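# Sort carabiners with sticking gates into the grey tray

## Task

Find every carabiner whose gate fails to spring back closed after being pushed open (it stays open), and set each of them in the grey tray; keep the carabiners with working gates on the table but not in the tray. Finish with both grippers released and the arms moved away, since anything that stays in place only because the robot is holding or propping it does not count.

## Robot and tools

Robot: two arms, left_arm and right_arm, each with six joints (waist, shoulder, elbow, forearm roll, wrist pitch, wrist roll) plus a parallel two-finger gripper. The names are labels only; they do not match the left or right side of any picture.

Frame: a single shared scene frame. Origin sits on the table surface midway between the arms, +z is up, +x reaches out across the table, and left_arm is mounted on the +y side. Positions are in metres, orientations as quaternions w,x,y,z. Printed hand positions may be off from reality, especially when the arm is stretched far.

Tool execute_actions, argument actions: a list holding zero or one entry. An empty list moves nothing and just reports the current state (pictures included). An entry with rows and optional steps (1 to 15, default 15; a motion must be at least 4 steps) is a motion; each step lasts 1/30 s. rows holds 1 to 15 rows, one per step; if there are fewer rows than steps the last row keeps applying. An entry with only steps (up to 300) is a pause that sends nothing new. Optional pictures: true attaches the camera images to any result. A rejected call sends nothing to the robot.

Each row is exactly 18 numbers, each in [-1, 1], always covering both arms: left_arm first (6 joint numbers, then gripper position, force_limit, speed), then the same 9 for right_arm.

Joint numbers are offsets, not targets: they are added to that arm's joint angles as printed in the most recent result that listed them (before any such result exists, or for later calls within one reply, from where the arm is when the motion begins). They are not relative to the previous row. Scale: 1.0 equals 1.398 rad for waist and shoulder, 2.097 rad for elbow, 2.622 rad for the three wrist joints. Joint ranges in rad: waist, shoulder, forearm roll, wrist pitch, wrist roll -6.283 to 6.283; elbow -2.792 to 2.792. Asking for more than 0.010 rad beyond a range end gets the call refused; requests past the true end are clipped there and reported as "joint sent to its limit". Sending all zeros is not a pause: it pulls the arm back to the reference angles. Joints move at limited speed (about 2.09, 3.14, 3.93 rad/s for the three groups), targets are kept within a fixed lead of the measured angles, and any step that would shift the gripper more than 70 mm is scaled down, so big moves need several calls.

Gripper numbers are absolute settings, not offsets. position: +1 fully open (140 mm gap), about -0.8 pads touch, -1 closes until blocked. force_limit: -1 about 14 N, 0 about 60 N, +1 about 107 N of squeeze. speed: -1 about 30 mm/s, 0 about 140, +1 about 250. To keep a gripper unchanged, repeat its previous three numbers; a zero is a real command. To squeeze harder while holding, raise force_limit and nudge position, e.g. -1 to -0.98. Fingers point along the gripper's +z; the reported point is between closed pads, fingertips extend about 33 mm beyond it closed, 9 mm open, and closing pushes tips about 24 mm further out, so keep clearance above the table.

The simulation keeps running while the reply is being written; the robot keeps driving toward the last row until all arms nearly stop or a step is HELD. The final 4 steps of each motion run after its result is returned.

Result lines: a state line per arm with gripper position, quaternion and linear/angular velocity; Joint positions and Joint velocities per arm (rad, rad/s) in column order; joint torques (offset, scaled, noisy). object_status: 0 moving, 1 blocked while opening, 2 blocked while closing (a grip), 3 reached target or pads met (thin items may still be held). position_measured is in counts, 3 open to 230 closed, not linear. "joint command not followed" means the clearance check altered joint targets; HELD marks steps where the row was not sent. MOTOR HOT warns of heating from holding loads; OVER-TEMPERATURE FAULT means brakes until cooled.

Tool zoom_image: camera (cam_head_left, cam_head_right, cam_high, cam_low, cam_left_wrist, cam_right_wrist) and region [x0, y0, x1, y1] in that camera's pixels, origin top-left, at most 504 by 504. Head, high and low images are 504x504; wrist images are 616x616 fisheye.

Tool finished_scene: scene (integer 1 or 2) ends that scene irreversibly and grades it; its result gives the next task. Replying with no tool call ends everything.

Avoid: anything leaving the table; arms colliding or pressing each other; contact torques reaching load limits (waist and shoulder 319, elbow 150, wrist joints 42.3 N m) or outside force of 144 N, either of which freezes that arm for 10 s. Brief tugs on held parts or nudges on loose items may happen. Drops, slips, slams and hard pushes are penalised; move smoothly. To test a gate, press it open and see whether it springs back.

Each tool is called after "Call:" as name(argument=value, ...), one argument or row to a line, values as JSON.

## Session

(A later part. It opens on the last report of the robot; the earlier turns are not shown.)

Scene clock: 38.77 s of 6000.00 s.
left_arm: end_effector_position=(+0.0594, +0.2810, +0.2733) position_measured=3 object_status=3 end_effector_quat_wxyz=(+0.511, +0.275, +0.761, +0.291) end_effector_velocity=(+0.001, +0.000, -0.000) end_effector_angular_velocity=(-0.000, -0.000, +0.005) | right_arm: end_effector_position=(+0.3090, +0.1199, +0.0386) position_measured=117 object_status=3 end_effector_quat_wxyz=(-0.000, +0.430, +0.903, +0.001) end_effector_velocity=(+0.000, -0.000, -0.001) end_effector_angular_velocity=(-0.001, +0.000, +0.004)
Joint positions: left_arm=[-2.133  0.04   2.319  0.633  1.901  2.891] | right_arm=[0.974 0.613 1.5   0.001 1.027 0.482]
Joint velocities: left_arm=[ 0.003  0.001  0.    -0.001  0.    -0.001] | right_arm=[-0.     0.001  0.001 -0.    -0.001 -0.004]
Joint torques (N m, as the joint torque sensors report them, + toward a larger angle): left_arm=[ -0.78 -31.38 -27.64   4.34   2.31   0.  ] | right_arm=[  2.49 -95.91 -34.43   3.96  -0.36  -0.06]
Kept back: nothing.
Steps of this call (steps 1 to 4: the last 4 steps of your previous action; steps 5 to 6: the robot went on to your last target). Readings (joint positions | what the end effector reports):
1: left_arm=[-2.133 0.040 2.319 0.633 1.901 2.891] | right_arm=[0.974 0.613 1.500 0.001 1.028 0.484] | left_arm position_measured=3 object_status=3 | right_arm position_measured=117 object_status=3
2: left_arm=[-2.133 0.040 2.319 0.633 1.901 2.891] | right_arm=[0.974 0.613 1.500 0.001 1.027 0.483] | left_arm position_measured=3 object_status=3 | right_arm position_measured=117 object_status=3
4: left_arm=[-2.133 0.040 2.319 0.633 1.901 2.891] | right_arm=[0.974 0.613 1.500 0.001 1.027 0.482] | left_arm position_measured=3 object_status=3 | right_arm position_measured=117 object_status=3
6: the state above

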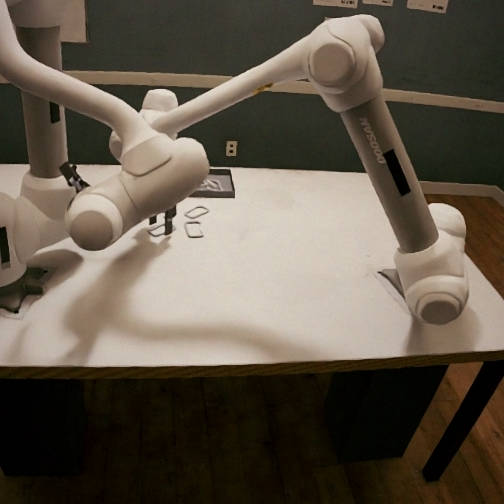

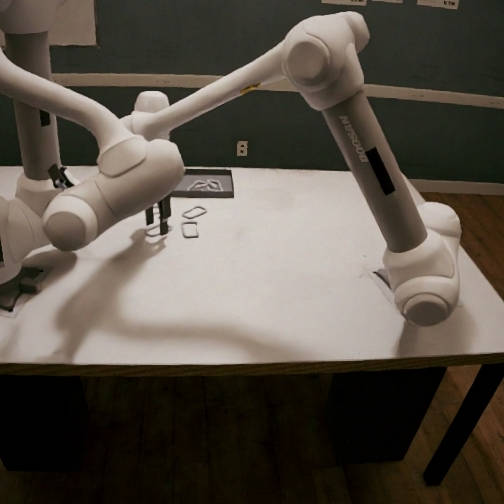

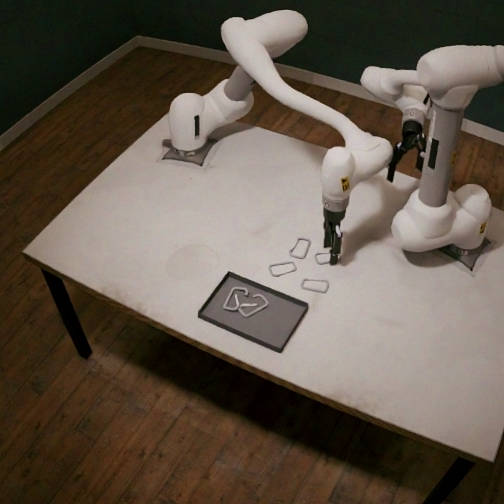

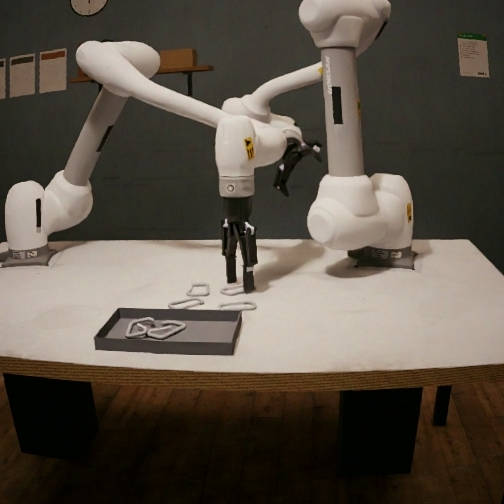

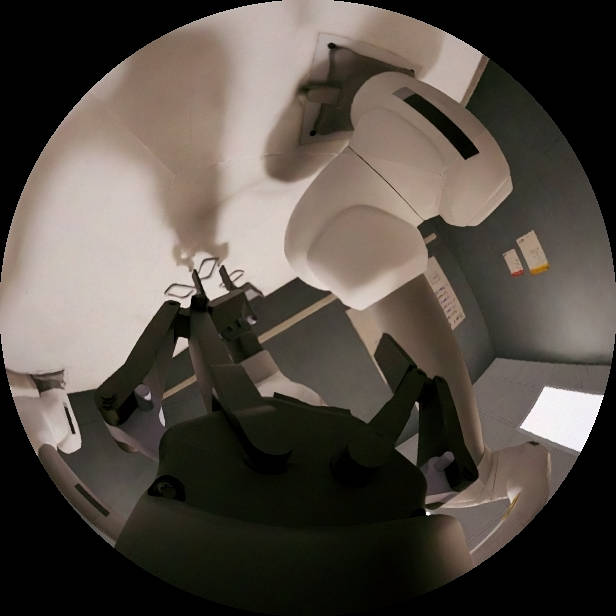

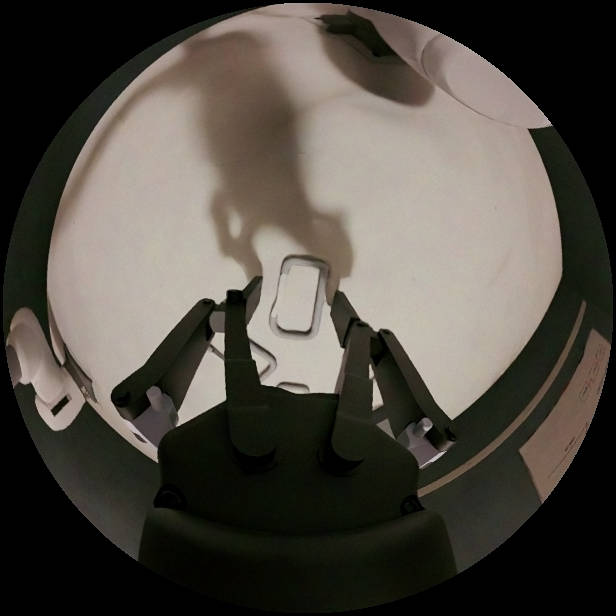

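Gate 215–315. Close.

Call:
execute_actions(
  actions=[
    {"rows":[[0,0,0,0,0,0,1,0,0,0,0,0,0,0,0,-0.45,-0.3,0]],"steps":15},
  ],
)

Call:
execute_actions(
  actions=[
    {"steps":6},
  ],
  pictures=true,
)

Call:
zoom_image(
  camera="cam_right_wrist",
  region=[200,180,420,400],
)

Call:
execute_actions(
  actions=[
    {"rows":[[0,0,0,0,0,0,1,0,0,0,-0.0012,-0.0005,0,0.001,0,0.1,-0.3,0]],"steps":15},
  ],
)

Call:
execute_actions(
  actions=[
    {"steps":8},
  ],
  pictures=true,
)

Call:
zoom_image(
  camera="cam_right_wrist",
  region=[200,180,420,400],
)

Scene clock: 39.43 s of 6000.00 s.
left_arm: end_effector_position=(+0.0594, +0.2810, +0.2733) position_measured=3 object_status=3 end_effector_quat_wxyz=(+0.511, +0.275, +0.761, +0.291) end_effector_velocity=(-0.000, +0.000, -0.000) end_effector_angular_velocity=(+0.000, -0.000, +0.001) | right_arm: end_effector_position=(+0.3090, +0.1199, +0.0386) position_measured=165 object_status=0 end_effector_quat_wxyz=(-0.000, +0.430, +0.903, +0.001) end_effector_velocity=(+0.000, -0.000, -0.001) end_effector_angular_velocity=(-0.001, +0.001, +0.000)
Joint positions: left_arm=[-2.133  0.04   2.319  0.633  1.901  2.891] | right_arm=[0.974 0.613 1.5   0.001 1.027 0.482]
Joint velocities: left_arm=[ 0.001  0.001  0.    -0.001 -0.    -0.001] | right_arm=[-0.     0.002 -0.     0.     0.    -0.001]
Joint torques (N m, as the joint torque sensors report them, + toward a larger angle): left_arm=[  0.3  -30.99 -27.43   4.36   2.28   0.05] | right_arm=[  4.93 -77.01 -23.43   4.31   0.23  -0.42]
Steps of this call (steps 1 to 9: the robot went on to your last target; steps 10 to 20: the first 11 steps of this action). Readings (joint positions | what the end effector reports):
10: left_arm=[-2.133 0.040 2.319 0.633 1.901 2.891] | right_arm=[0.974 0.613 1.500 0.001 1.027 0.482] | left_arm position_measured=3 object_status=3 | right_arm position_measured=117 object_status=0
11: left_arm=[-2.133 0.040 2.319 0.633 1.901 2.891] | right_arm=[0.974 0.613 1.500 0.001 1.027 0.482] | left_arm position_measured=3 object_status=3 | right_arm position_measured=119 object_status=0
13: left_arm=[-2.133 0.040 2.319 0.633 1.901 2.891] | right_arm=[0.974 0.613 1.500 0.001 1.027 0.482] | left_arm position_measured=3 object_status=3 | right_arm position_measured=134 object_status=0
17: left_arm=[-2.133 0.040 2.319 0.633 1.901 2.891] | right_arm=[0.974 0.613 1.500 0.001 1.027 0.482] | left_arm position_measured=3 object_status=3 | right_arm position_measured=165 object_status=0
20: the state above

Scene clock: 39.63 s of 6000.00 s.
left_arm: end_effector_position=(+0.0594, +0.2810, +0.2733) position_measured=3 object_status=3 end_effector_quat_wxyz=(+0.511, +0.275, +0.761, +0.291) end_effector_velocity=(-0.000, -0.000, -0.000) end_effector_angular_velocity=(-0.000, -0.000, -0.001) | right_arm: end_effector_position=(+0.3090, +0.1199, +0.0386) position_measured=165 object_status=2 end_effector_quat_wxyz=(-0.000, +0.430, +0.903, +0.001) end_effector_velocity=(+0.000, +0.001, +0.001) end_effector_angular_velocity=(+0.002, -0.000, -0.000)
Joint positions: left_arm=[-2.133  0.04   2.319  0.633  1.901  2.891] | right_arm=[0.974 0.613 1.5   0.001 1.027 0.482]
Joint velocities: left_arm=[-0.001  0.    -0.     0.    -0.    -0.001] | right_arm=[-0.    -0.001 -0.001  0.    -0.    -0.   ]
Joint torques (N m, as the joint torque sensors report them, + toward a larger angle): left_arm=[ -0.07 -30.95 -27.79   4.38   2.23   0.05] | right_arm=[  4.99 -76.75 -22.77   4.34   0.38  -0.2 ]
Kept back: nothing.
Steps of this call (steps 1 to 4: the last 4 steps of your previous action; steps 5 to 6: the robot went on to your last target). Readings (joint positions | what the end effector reports):
1: left_arm=[-2.133 0.040 2.319 0.633 1.901 2.891] | right_arm=[0.974 0.613 1.500 0.001 1.027 0.482] | left_arm position_measured=3 object_status=3 | right_arm position_measured=165 object_status=0
2: left_arm=[-2.133 0.040 2.319 0.633 1.901 2.891] | right_arm=[0.974 0.613 1.500 0.001 1.027 0.482] | left_arm position_measured=3 object_status=3 | right_arm position_measured=165 object_status=0
4: left_arm=[-2.133 0.040 2.319 0.633 1.901 2.891] | right_arm=[0.974 0.613 1.500 0.001 1.027 0.482] | left_arm position_measured=3 object_status=3 | right_arm position_measured=165 object_status=2
6: the state above

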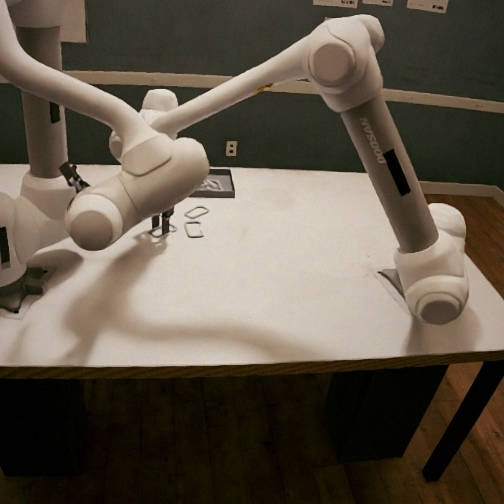

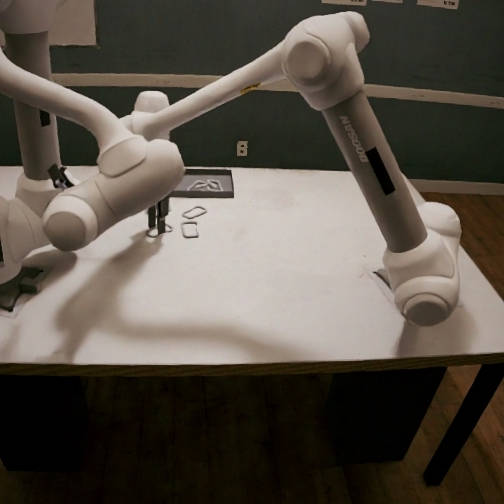

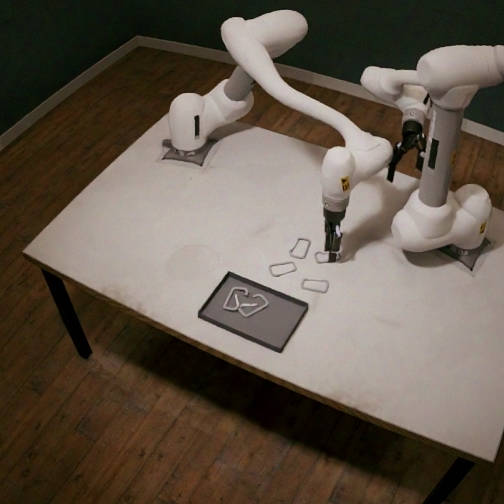

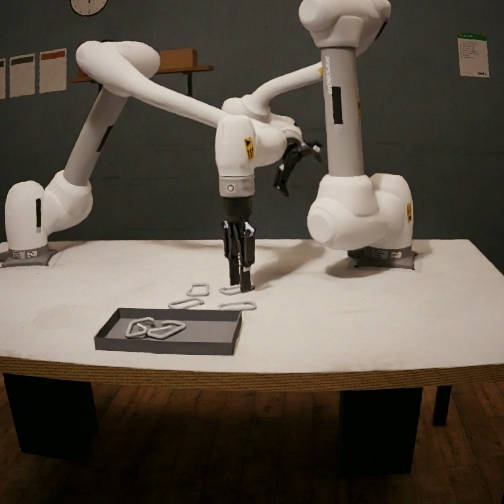

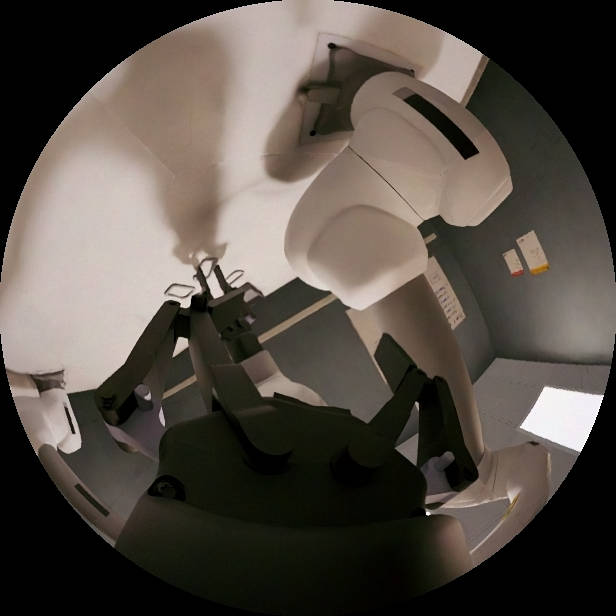

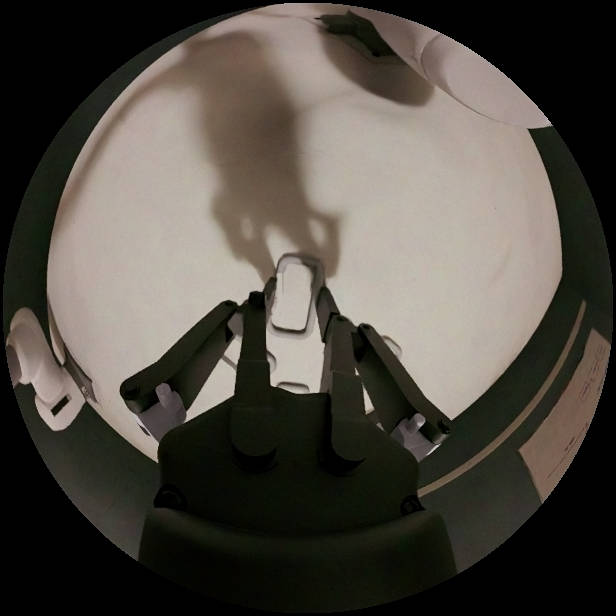

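Region (200, 180, 420, 400) of cam_right_wrist's 616x616 image, scaled by 2.291, with more detail than that image has.

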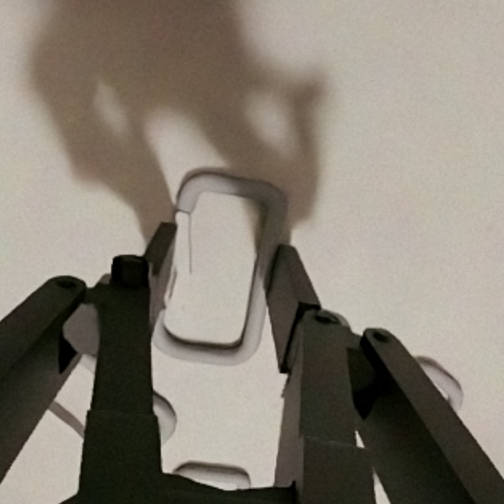

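Scene clock: 40.00 s of 6000.00 s.
left_arm: end_effector_position=(+0.0594, +0.2810, +0.2733) position_measured=3 object_status=3 end_effector_quat_wxyz=(+0.511, +0.275, +0.761, +0.291) end_effector_velocity=(-0.001, -0.001, +0.000) end_effector_angular_velocity=(-0.002, -0.001, -0.003) | right_arm: end_effector_position=(+0.3090, +0.1199, +0.0404) position_measured=117 object_status=0 end_effector_quat_wxyz=(-0.000, +0.430, +0.903, +0.001) end_effector_velocity=(+0.000, +0.000, +0.001) end_effector_angular_velocity=(+0.001, -0.000, -0.000)
Joint positions: left_arm=[-2.133  0.04   2.319  0.633  1.901  2.891] | right_arm=[0.974 0.611 1.499 0.001 1.029 0.482]
Joint velocities: left_arm=[-0.003 -0.     0.     0.002 -0.    -0.001] | right_arm=[-0.    -0.001 -0.     0.     0.     0.   ]
Joint torques (N m, as the joint torque sensors report them, + toward a larger angle): left_arm=[  0.25 -31.37 -27.67   4.18   2.18   0.04] | right_arm=[  3.66 -96.99 -34.74   4.02  -0.1   -0.43]
Steps of this call (steps 1 to 11: the first 11 steps of this action). Readings (joint positions | what the end effector reports):
1: left_arm=[-2.133 0.040 2.319 0.633 1.901 2.891] | right_arm=[0.974 0.613 1.500 0.001 1.027 0.482] | left_arm position_measured=3 object_status=3 | right_arm position_measured=165 object_status=0
2: left_arm=[-2.133 0.040 2.319 0.633 1.901 2.891] | right_arm=[0.974 0.613 1.500 0.001 1.027 0.482] | left_arm position_measured=3 object_status=3 | right_arm position_measured=165 object_status=0
4: left_arm=[-2.133 0.040 2.319 0.633 1.901 2.891] | right_arm=[0.974 0.612 1.500 0.001 1.029 0.482] | left_arm position_measured=3 object_status=3 | right_arm position_measured=147 object_status=0
8: left_arm=[-2.133 0.040 2.319 0.633 1.901 2.891] | right_arm=[0.974 0.612 1.499 0.001 1.029 0.482] | left_arm position_measured=3 object_status=3 | right_arm position_measured=119 object_status=0
11: the state above

Scene clock: 40.27 s of 6000.00 s.
left_arm: end_effector_position=(+0.0594, +0.2810, +0.2733) position_measured=3 object_status=3 end_effector_quat_wxyz=(+0.511, +0.275, +0.761, +0.291) end_effector_velocity=(+0.000, -0.000, -0.000) end_effector_angular_velocity=(-0.001, -0.001, +0.001) | right_arm: end_effector_position=(+0.3090, +0.1199, +0.0404) position_measured=117 object_status=3 end_effector_quat_wxyz=(-0.000, +0.430, +0.903, +0.001) end_effector_velocity=(-0.000, -0.001, -0.000) end_effector_angular_velocity=(-0.001, +0.000, -0.000)
Joint positions: left_arm=[-2.133  0.04   2.319  0.633  1.901  2.891] | right_arm=[0.974 0.611 1.499 0.001 1.029 0.482]
Joint velocities: left_arm=[ 0.001  0.     0.     0.    -0.    -0.001] | right_arm=[ 0.    -0.     0.001  0.    -0.     0.   ]
Joint torques (N m, as the joint torque sensors report them, + toward a larger angle): left_arm=[ -0.39 -31.22 -27.7    4.42   2.28   0.07] | right_arm=[  3.72 -98.58 -34.51   3.9   -0.3   -0.35]
Kept back: nothing.
Steps of this call (steps 1 to 4: the last 4 steps of your previous action; steps 5 to 8: the robot went on to your last target). Readings (joint positions | what the end effector reports):
1: left_arm=[-2.133 0.040 2.319 0.633 1.901 2.891] | right_arm=[0.974 0.611 1.499 0.001 1.029 0.482] | left_arm position_measured=3 object_status=3 | right_arm position_measured=117 object_status=0
2: left_arm=[-2.133 0.040 2.319 0.633 1.901 2.891] | right_arm=[0.974 0.611 1.499 0.001 1.029 0.482] | left_arm position_measured=3 object_status=3 | right_arm position_measured=117 object_status=0
4: left_arm=[-2.133 0.040 2.319 0.633 1.901 2.891] | right_arm=[0.974 0.611 1.499 0.001 1.029 0.482] | left_arm position_measured=3 object_status=3 | right_arm position_measured=117 object_status=3
8: the state above

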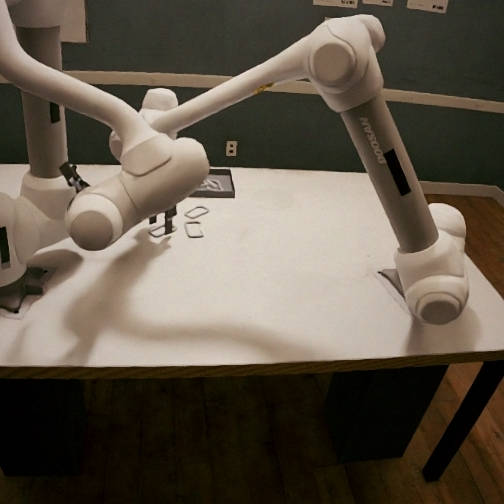

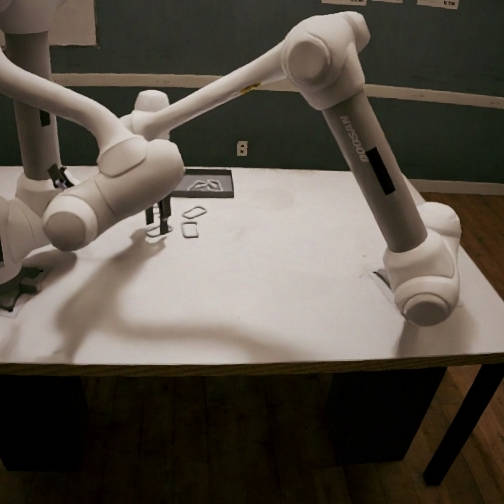

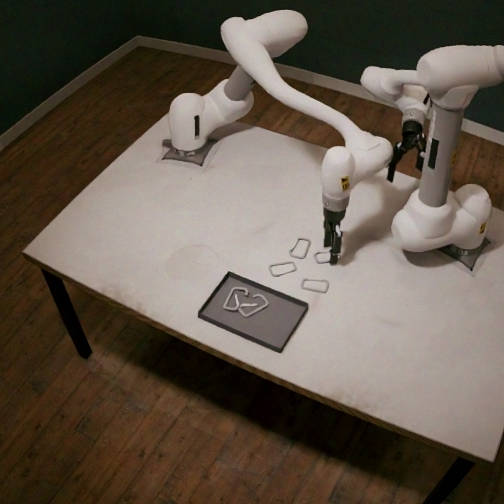

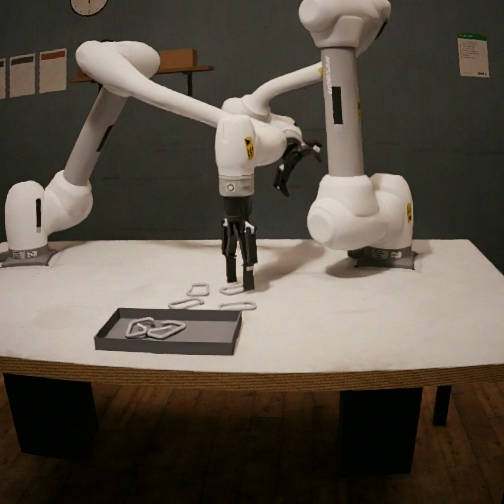

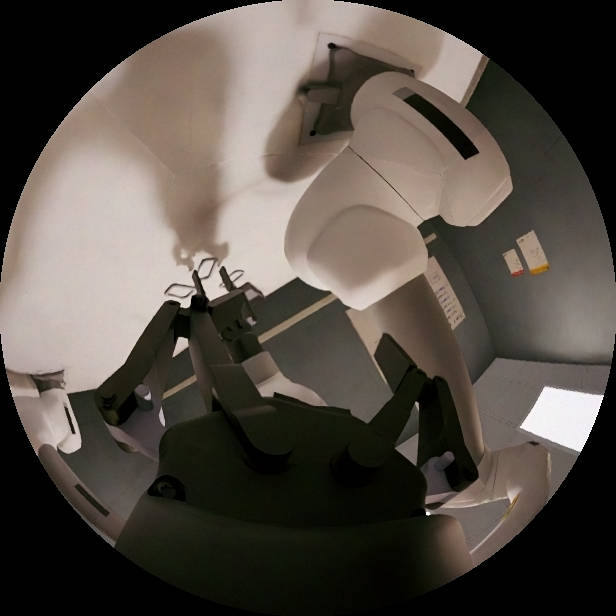

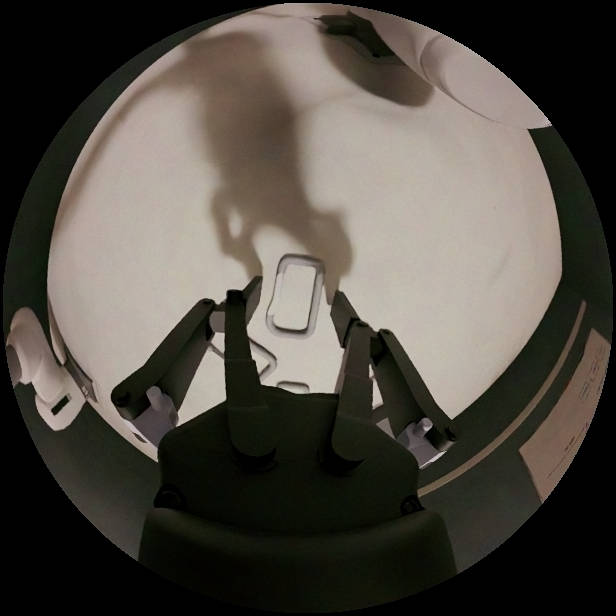

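Region (200, 180, 420, 400) of cam_right_wrist's 616x616 image, scaled by 2.291, with more detail than that image has.

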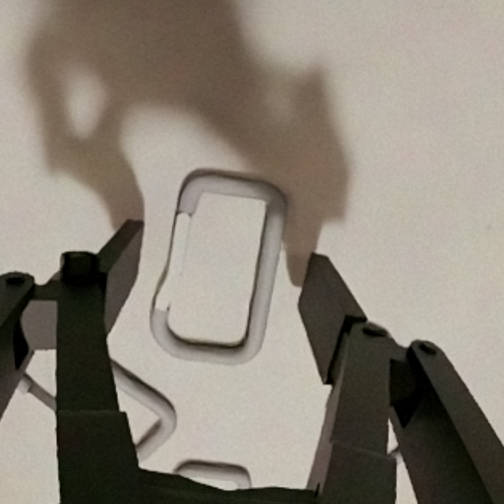

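Call:
execute_actions(
  actions=[
    {"rows":[[0,0,0,0,0,0,1,0,0,0,-0.028,-0.0167,0,0.029,0,0.1,-0.3,0.2],[0,0,0,0,0,0,1,0,0,0,-0.028,-0.0167,0,0.029,0.2,0.1,-0.3,0.2],[0,0,0,0,0,0,1,0,0,0,-0.028,-0.0167,0,0.029,1,0.1,-0.3,0.2]],"steps":15},
  ],
)

Call:
execute_actions(
  actions=[
    {"steps":15},
  ],
)

Scene clock: 41.10 s of 6000.00 s.
left_arm: end_effector_position=(+0.0594, +0.2810, +0.2733) position_measured=3 object_status=3 end_effector_quat_wxyz=(+0.511, +0.275, +0.761, +0.291) end_effector_velocity=(-0.000, -0.000, -0.000) end_effector_angular_velocity=(+0.000, -0.001, -0.000) | right_arm: end_effector_position=(+0.3088, +0.1194, +0.0830) position_measured=117 object_status=3 end_effector_quat_wxyz=(-0.000, +0.662, +0.749, +0.000) end_effector_velocity=(-0.000, -0.002, +0.056) end_effector_angular_velocity=(-0.001, +0.002, -3.476)
Joint positions: left_arm=[-2.133  0.04   2.319  0.633  1.901  2.891] | right_arm=[0.974 0.578 1.469 0.001 1.094 1.039]
Joint velocities: left_arm=[-0.001  0.001 -0.    -0.     0.    -0.001] | right_arm=[-0.001 -0.044 -0.038  0.001  0.082  3.475]
Joint torques (N m, as the joint torque sensors report them, + toward a larger angle): left_arm=[ -0.14 -30.87 -28.04   4.31   2.21   0.13] | right_arm=[  3.05 -92.81 -34.35   3.78  -0.28  -0.09]
From where the robot then was, a joint's target lay farther than a number of 1.0 reaches, so one or more steps of this call were cut to that.
Steps of this call (steps 1 to 14: the robot went on to your last target; steps 15 to 25: the first 11 steps of this action). Readings (joint positions | what the end effector reports):
15: left_arm=[-2.133 0.040 2.319 0.633 1.901 2.891] | right_arm=[0.974 0.611 1.499 0.001 1.030 0.482] | left_arm position_measured=3 object_status=3 | right_arm position_measured=117 object_status=3
16: left_arm=[-2.133 0.040 2.319 0.633 1.901 2.891] | right_arm=[0.974 0.608 1.496 0.001 1.036 0.482] | left_arm position_measured=3 object_status=3 | right_arm position_measured=117 object_status=3
18: left_arm=[-2.133 0.040 2.319 0.633 1.901 2.891] | right_arm=[0.974 0.594 1.483 0.001 1.062 0.506] | left_arm position_measured=3 object_status=3 | right_arm position_measured=117 object_status=3
22: left_arm=[-2.133 0.040 2.319 0.633 1.901 2.891] | right_arm=[0.974 0.583 1.474 0.001 1.084 0.726] | left_arm position_measured=3 object_status=3 | right_arm position_measured=117 object_status=3
25: the state above

Scene clock: 41.60 s of 6000.00 s.
left_arm: end_effector_position=(+0.0594, +0.2810, +0.2733) position_measured=3 object_status=3 end_effector_quat_wxyz=(+0.511, +0.275, +0.761, +0.291) end_effector_velocity=(+0.000, +0.000, -0.000) end_effector_angular_velocity=(+0.002, +0.000, +0.000) | right_arm: end_effector_position=(+0.3087, +0.1192, +0.0902) position_measured=117 object_status=3 end_effector_quat_wxyz=(-0.000, +1.000, +0.013, -0.000) end_effector_velocity=(-0.000, -0.000, +0.002) end_effector_angular_velocity=(-0.001, +0.000, -2.851)
Joint positions: left_arm=[-2.133  0.04   2.319  0.633  1.901  2.891] | right_arm=[0.974 0.572 1.464 0.001 1.105 2.708]
Joint velocities: left_arm=[ 0.001  0.     0.     0.    -0.     0.002] | right_arm=[ 0.    -0.002 -0.001  0.     0.002  2.851]
Joint torques (N m, as the joint torque sensors report them, + toward a larger angle): left_arm=[ -0.04 -31.78 -27.69   4.36   2.29   0.06] | right_arm=[  3.38 -93.89 -35.62   4.12  -0.25  -0.16]
Kept back: nothing.
Steps of this call (steps 1 to 4: the last 4 steps of your previous action; steps 5 to 15: the robot went on to your last target). Readings (joint positions | what the end effector reports):
1: left_arm=[-2.133 0.040 2.319 0.633 1.901 2.891] | right_arm=[0.974 0.577 1.468 0.001 1.097 1.156] | left_arm position_measured=3 object_status=3 | right_arm position_measured=117 object_status=3
2: left_arm=[-2.133 0.040 2.319 0.633 1.901 2.891] | right_arm=[0.974 0.576 1.467 0.001 1.099 1.270] | left_arm position_measured=3 object_status=3 | right_arm position_measured=117 object_status=3
4: left_arm=[-2.133 0.040 2.319 0.633 1.901 2.891] | right_arm=[0.974 0.574 1.466 0.001 1.102 1.495] | left_arm position_measured=3 object_status=3 | right_arm position_measured=117 object_status=3
8: left_arm=[-2.133 0.040 2.319 0.633 1.901 2.891] | right_arm=[0.974 0.573 1.465 0.001 1.104 1.941] | left_arm position_measured=3 object_status=3 | right_arm position_measured=117 object_status=3
15: the state above

Call:
execute_actions(
  actions=[
    {"rows":[[0,0,0,0,0,0,1,0,0,0,0,0,0,0,0.3494,0.1,-0.3,0.2]],"steps":15},
  ],
  pictures=true,
)

Call:
zoom_image(
  camera="cam_right_wrist",
  region=[200,180,420,400],
)

Scene clock: 42.10 s of 6000.00 s.
left_arm: end_effector_position=(+0.0594, +0.2810, +0.2733) position_measured=3 object_status=3 end_effector_quat_wxyz=(+0.511, +0.275, +0.761, +0.291) end_effector_velocity=(-0.000, +0.000, -0.000) end_effector_angular_velocity=(+0.002, -0.001, +0.001) | right_arm: end_effector_position=(+0.3087, +0.1192, +0.0903) position_measured=117 object_status=3 end_effector_quat_wxyz=(+0.000, +0.906, -0.423, -0.000) end_effector_velocity=(-0.000, -0.000, -0.000) end_effector_angular_velocity=(-0.001, +0.000, -0.491)
Joint positions: left_arm=[-2.133  0.04   2.319  0.633  1.901  2.891] | right_arm=[0.974 0.572 1.464 0.001 1.105 3.608]
Joint velocities: left_arm=[ 0.     0.001 -0.    -0.001  0.     0.   ] | right_arm=[0.    0.    0.    0.    0.    0.491]
Joint torques (N m, as the joint torque sensors report them, + toward a larger angle): left_arm=[ -0.06 -30.8  -27.86   4.32   2.18   0.08] | right_arm=[  1.02 -94.7  -36.2    4.01  -0.33  -0.35]
Steps of this call (steps 1 to 4: the robot went on to your last target; steps 5 to 15: the first 11 steps of this action). Readings (joint positions | what the end effector reports):
5: left_arm=[-2.133 0.040 2.319 0.633 1.901 2.891] | right_arm=[0.974 0.572 1.464 0.001 1.105 3.049] | left_arm position_measured=3 object_status=3 | right_arm position_measured=117 object_status=3
6: left_arm=[-2.133 0.040 2.319 0.633 1.901 2.891] | right_arm=[0.974 0.572 1.464 0.001 1.105 3.091] | left_arm position_measured=3 object_status=3 | right_arm position_measured=117 object_status=3
8: left_arm=[-2.133 0.040 2.319 0.633 1.901 2.891] | right_arm=[0.974 0.572 1.464 0.001 1.105 3.212] | left_arm position_measured=3 object_status=3 | right_arm position_measured=117 object_status=3
12: left_arm=[-2.133 0.040 2.319 0.633 1.901 2.891] | right_arm=[0.974 0.572 1.464 0.001 1.105 3.501] | left_arm position_measured=3 object_status=3 | right_arm position_measured=117 object_status=3
15: the state above

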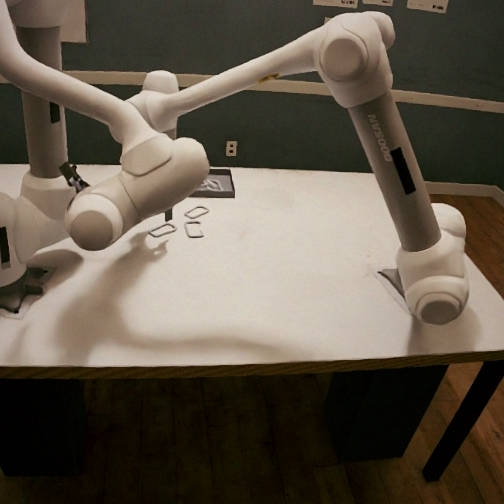

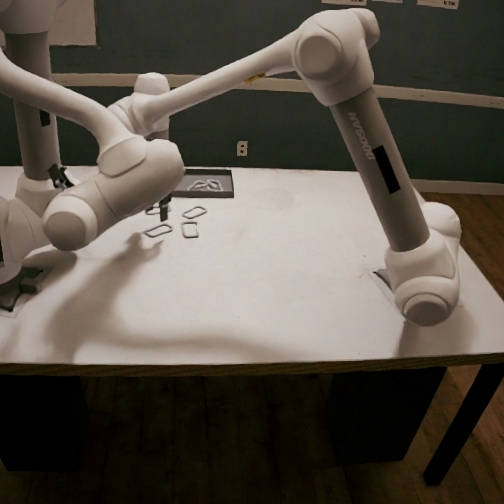

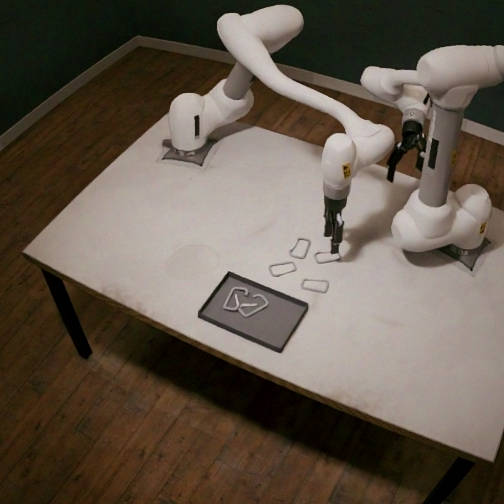

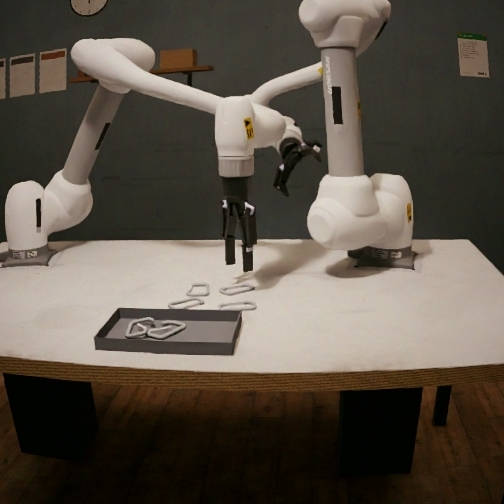

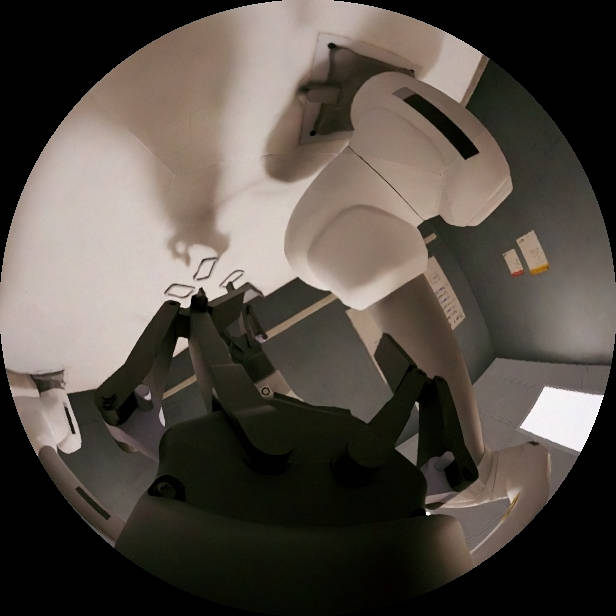

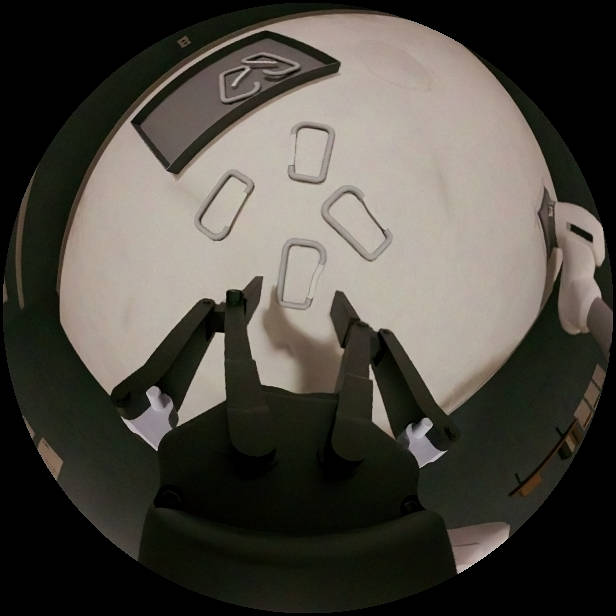

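Region (200, 180, 420, 400) of cam_right_wrist's 616x616 image, scaled by 2.291, with more detail than that image has.

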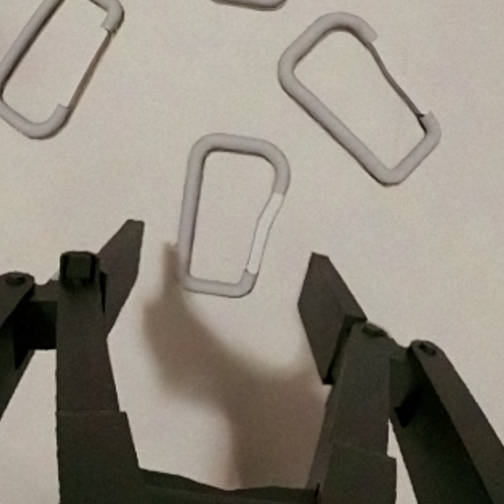

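Call:
execute_actions(
  actions=[
    {"rows":[[0,0,0,0,0,0,1,0,0,-0.0067,0,0,0,0,0.0027,0.1,-0.3,0.2],[0,0,0,0,0,0,1,0,0,-0.0067,0.0255,0.0196,0,-0.0296,0.0027,0.1,-0.3,0.2]],"steps":15},
  ],
)

Call:
execute_actions(
  actions=[
    {"steps":6},
  ],
  pictures=true,
)

Call:
zoom_image(
  camera="cam_right_wrist",
  region=[200,180,420,400],
)

Scene clock: 42.73 s of 6000.00 s.
left_arm: end_effector_position=(+0.0594, +0.2810, +0.2733) position_measured=3 object_status=3 end_effector_quat_wxyz=(+0.511, +0.275, +0.761, +0.291) end_effector_velocity=(-0.000, -0.000, -0.000) end_effector_angular_velocity=(+0.000, +0.000, -0.001) | right_arm: end_effector_position=(+0.3150, +0.1146, +0.0414) position_measured=117 object_status=3 end_effector_quat_wxyz=(-0.000, +0.902, -0.431, -0.000) end_effector_velocity=(+0.001, -0.001, -0.009) end_effector_angular_velocity=(+0.002, -0.002, +0.001)
Joint positions: left_arm=[-2.133  0.04   2.319  0.633  1.901  2.891] | right_arm=[0.965 0.607 1.504 0.001 1.029 3.615]
Joint velocities: left_arm=[-0.001  0.    -0.    -0.    -0.    -0.   ] | right_arm=[-0.001  0.006  0.01  -0.001 -0.018 -0.001]
Joint torques (N m, as the joint torque sensors report them, + toward a larger angle): left_arm=[ -0.37 -30.87 -27.89   4.34   2.25   0.03] | right_arm=[  2.53 -96.33 -34.98   4.06  -0.39  -0.26]
Steps of this call (steps 1 to 4: the last 4 steps of your previous action; steps 5 to 8: the robot went on to your last target; steps 9 to 19: the first 11 steps of this action). Readings (joint positions | what the end effector reports):
9: left_arm=[-2.133 0.040 2.319 0.633 1.901 2.891] | right_arm=[0.974 0.572 1.464 0.001 1.105 3.624] | left_arm position_measured=3 object_status=3 | right_arm position_measured=117 object_status=3
10: left_arm=[-2.133 0.040 2.319 0.633 1.901 2.891] | right_arm=[0.973 0.572 1.464 0.001 1.105 3.622] | left_arm position_measured=3 object_status=3 | right_arm position_measured=117 object_status=3
12: left_arm=[-2.133 0.040 2.319 0.633 1.901 2.891] | right_arm=[0.969 0.583 1.477 0.001 1.080 3.619] | left_arm position_measured=3 object_status=3 | right_arm position_measured=117 object_status=3
16: left_arm=[-2.133 0.040 2.319 0.633 1.901 2.891] | right_arm=[0.965 0.606 1.502 0.001 1.033 3.615] | left_arm position_measured=3 object_status=3 | right_arm position_measured=117 object_status=3
19: the state above

Scene clock: 42.93 s of 6000.00 s.
left_arm: end_effector_position=(+0.0594, +0.2810, +0.2733) position_measured=3 object_status=3 end_effector_quat_wxyz=(+0.511, +0.275, +0.761, +0.291) end_effector_velocity=(-0.000, +0.000, -0.000) end_effector_angular_velocity=(-0.000, +0.000, -0.000) | right_arm: end_effector_position=(+0.3151, +0.1145, +0.0405) position_measured=117 object_status=3 end_effector_quat_wxyz=(-0.000, +0.902, -0.431, -0.000) end_effector_velocity=(-0.000, -0.001, -0.003) end_effector_angular_velocity=(-0.003, +0.002, +0.000)
Joint positions: left_arm=[-2.133  0.04   2.319  0.633  1.901  2.891] | right_arm=[0.965 0.608 1.505 0.001 1.028 3.615]
Joint velocities: left_arm=[-0.001  0.     0.    -0.001  0.    -0.001] | right_arm=[-0.001  0.002  0.002  0.    -0.    -0.001]
Joint torques (N m, as the joint torque sensors report them, + toward a larger angle): left_arm=[ -0.44 -31.72 -27.9    4.24   2.24  -0.08] | right_arm=[  3.61 -95.69 -33.76   3.66   0.44  -0.02]
Kept back: nothing.
Steps of this call (steps 1 to 4: the last 4 steps of your previous action; steps 5 to 6: the robot went on to your last target). Readings (joint positions | what the end effector reports):
1: left_arm=[-2.133 0.040 2.319 0.633 1.901 2.891] | right_arm=[0.965 0.607 1.505 0.001 1.029 3.615] | left_arm position_measured=3 object_status=3 | right_arm position_measured=117 object_status=3
2: left_arm=[-2.133 0.040 2.319 0.633 1.901 2.891] | right_arm=[0.965 0.608 1.505 0.001 1.028 3.615] | left_arm position_measured=3 object_status=3 | right_arm position_measured=117 object_status=3
4: left_arm=[-2.133 0.040 2.319 0.633 1.901 2.891] | right_arm=[0.965 0.608 1.505 0.001 1.028 3.615] | left_arm position_measured=3 object_status=3 | right_arm position_measured=117 object_status=3
6: the state above

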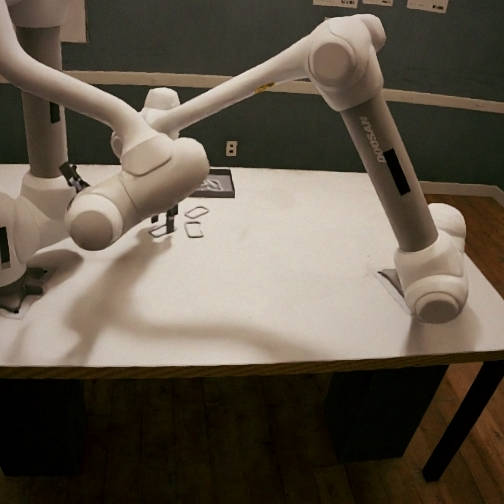

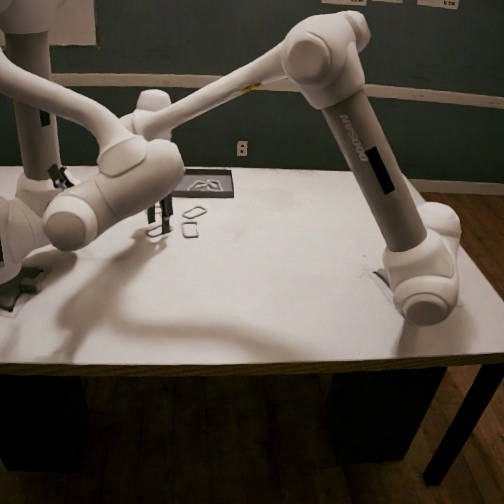

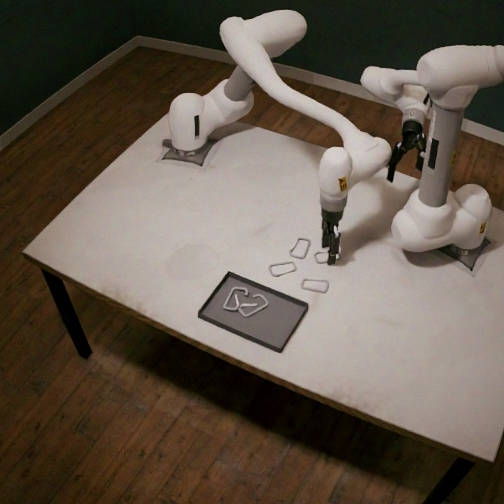

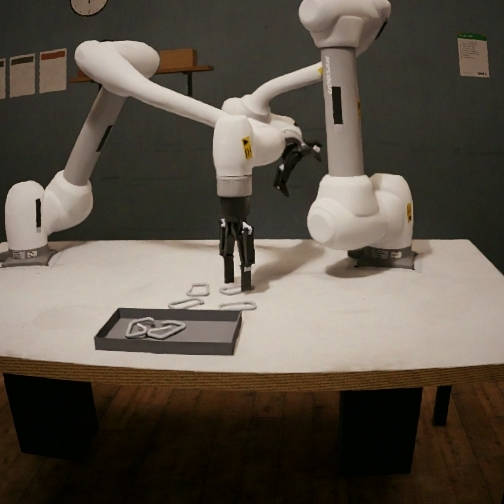

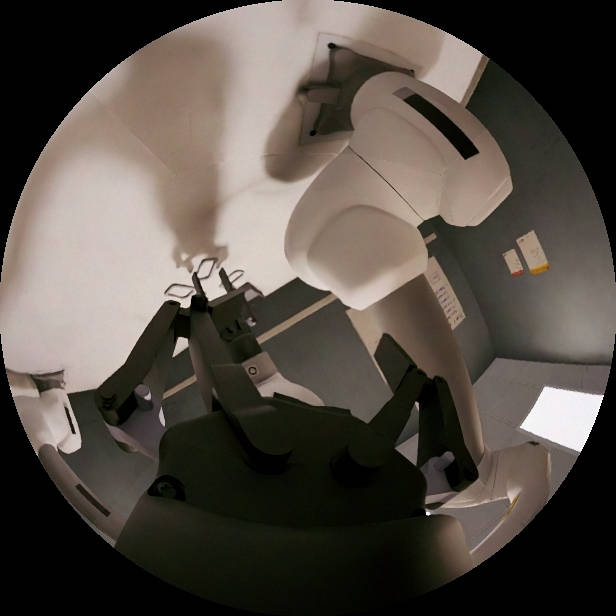

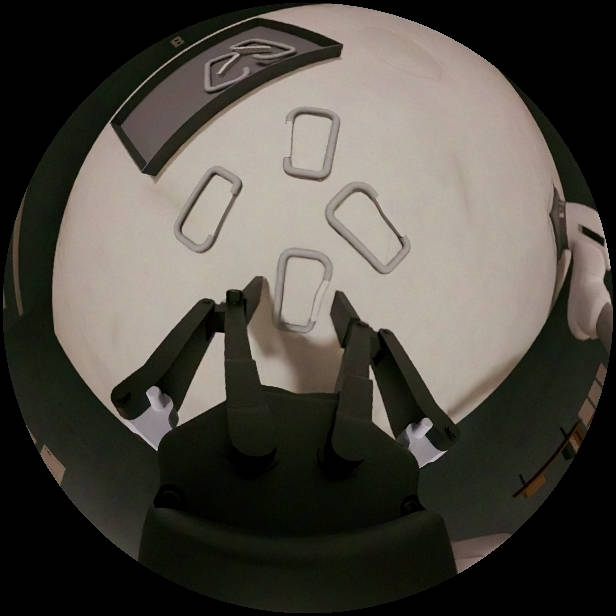

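Region (200, 180, 420, 400) of cam_right_wrist's 616x616 image, scaled by 2.291, with more detail than that image has.

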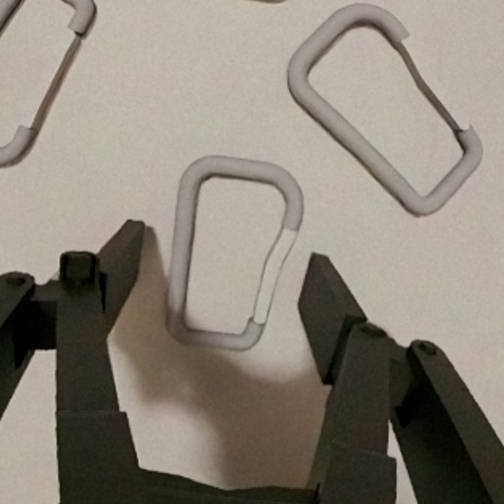

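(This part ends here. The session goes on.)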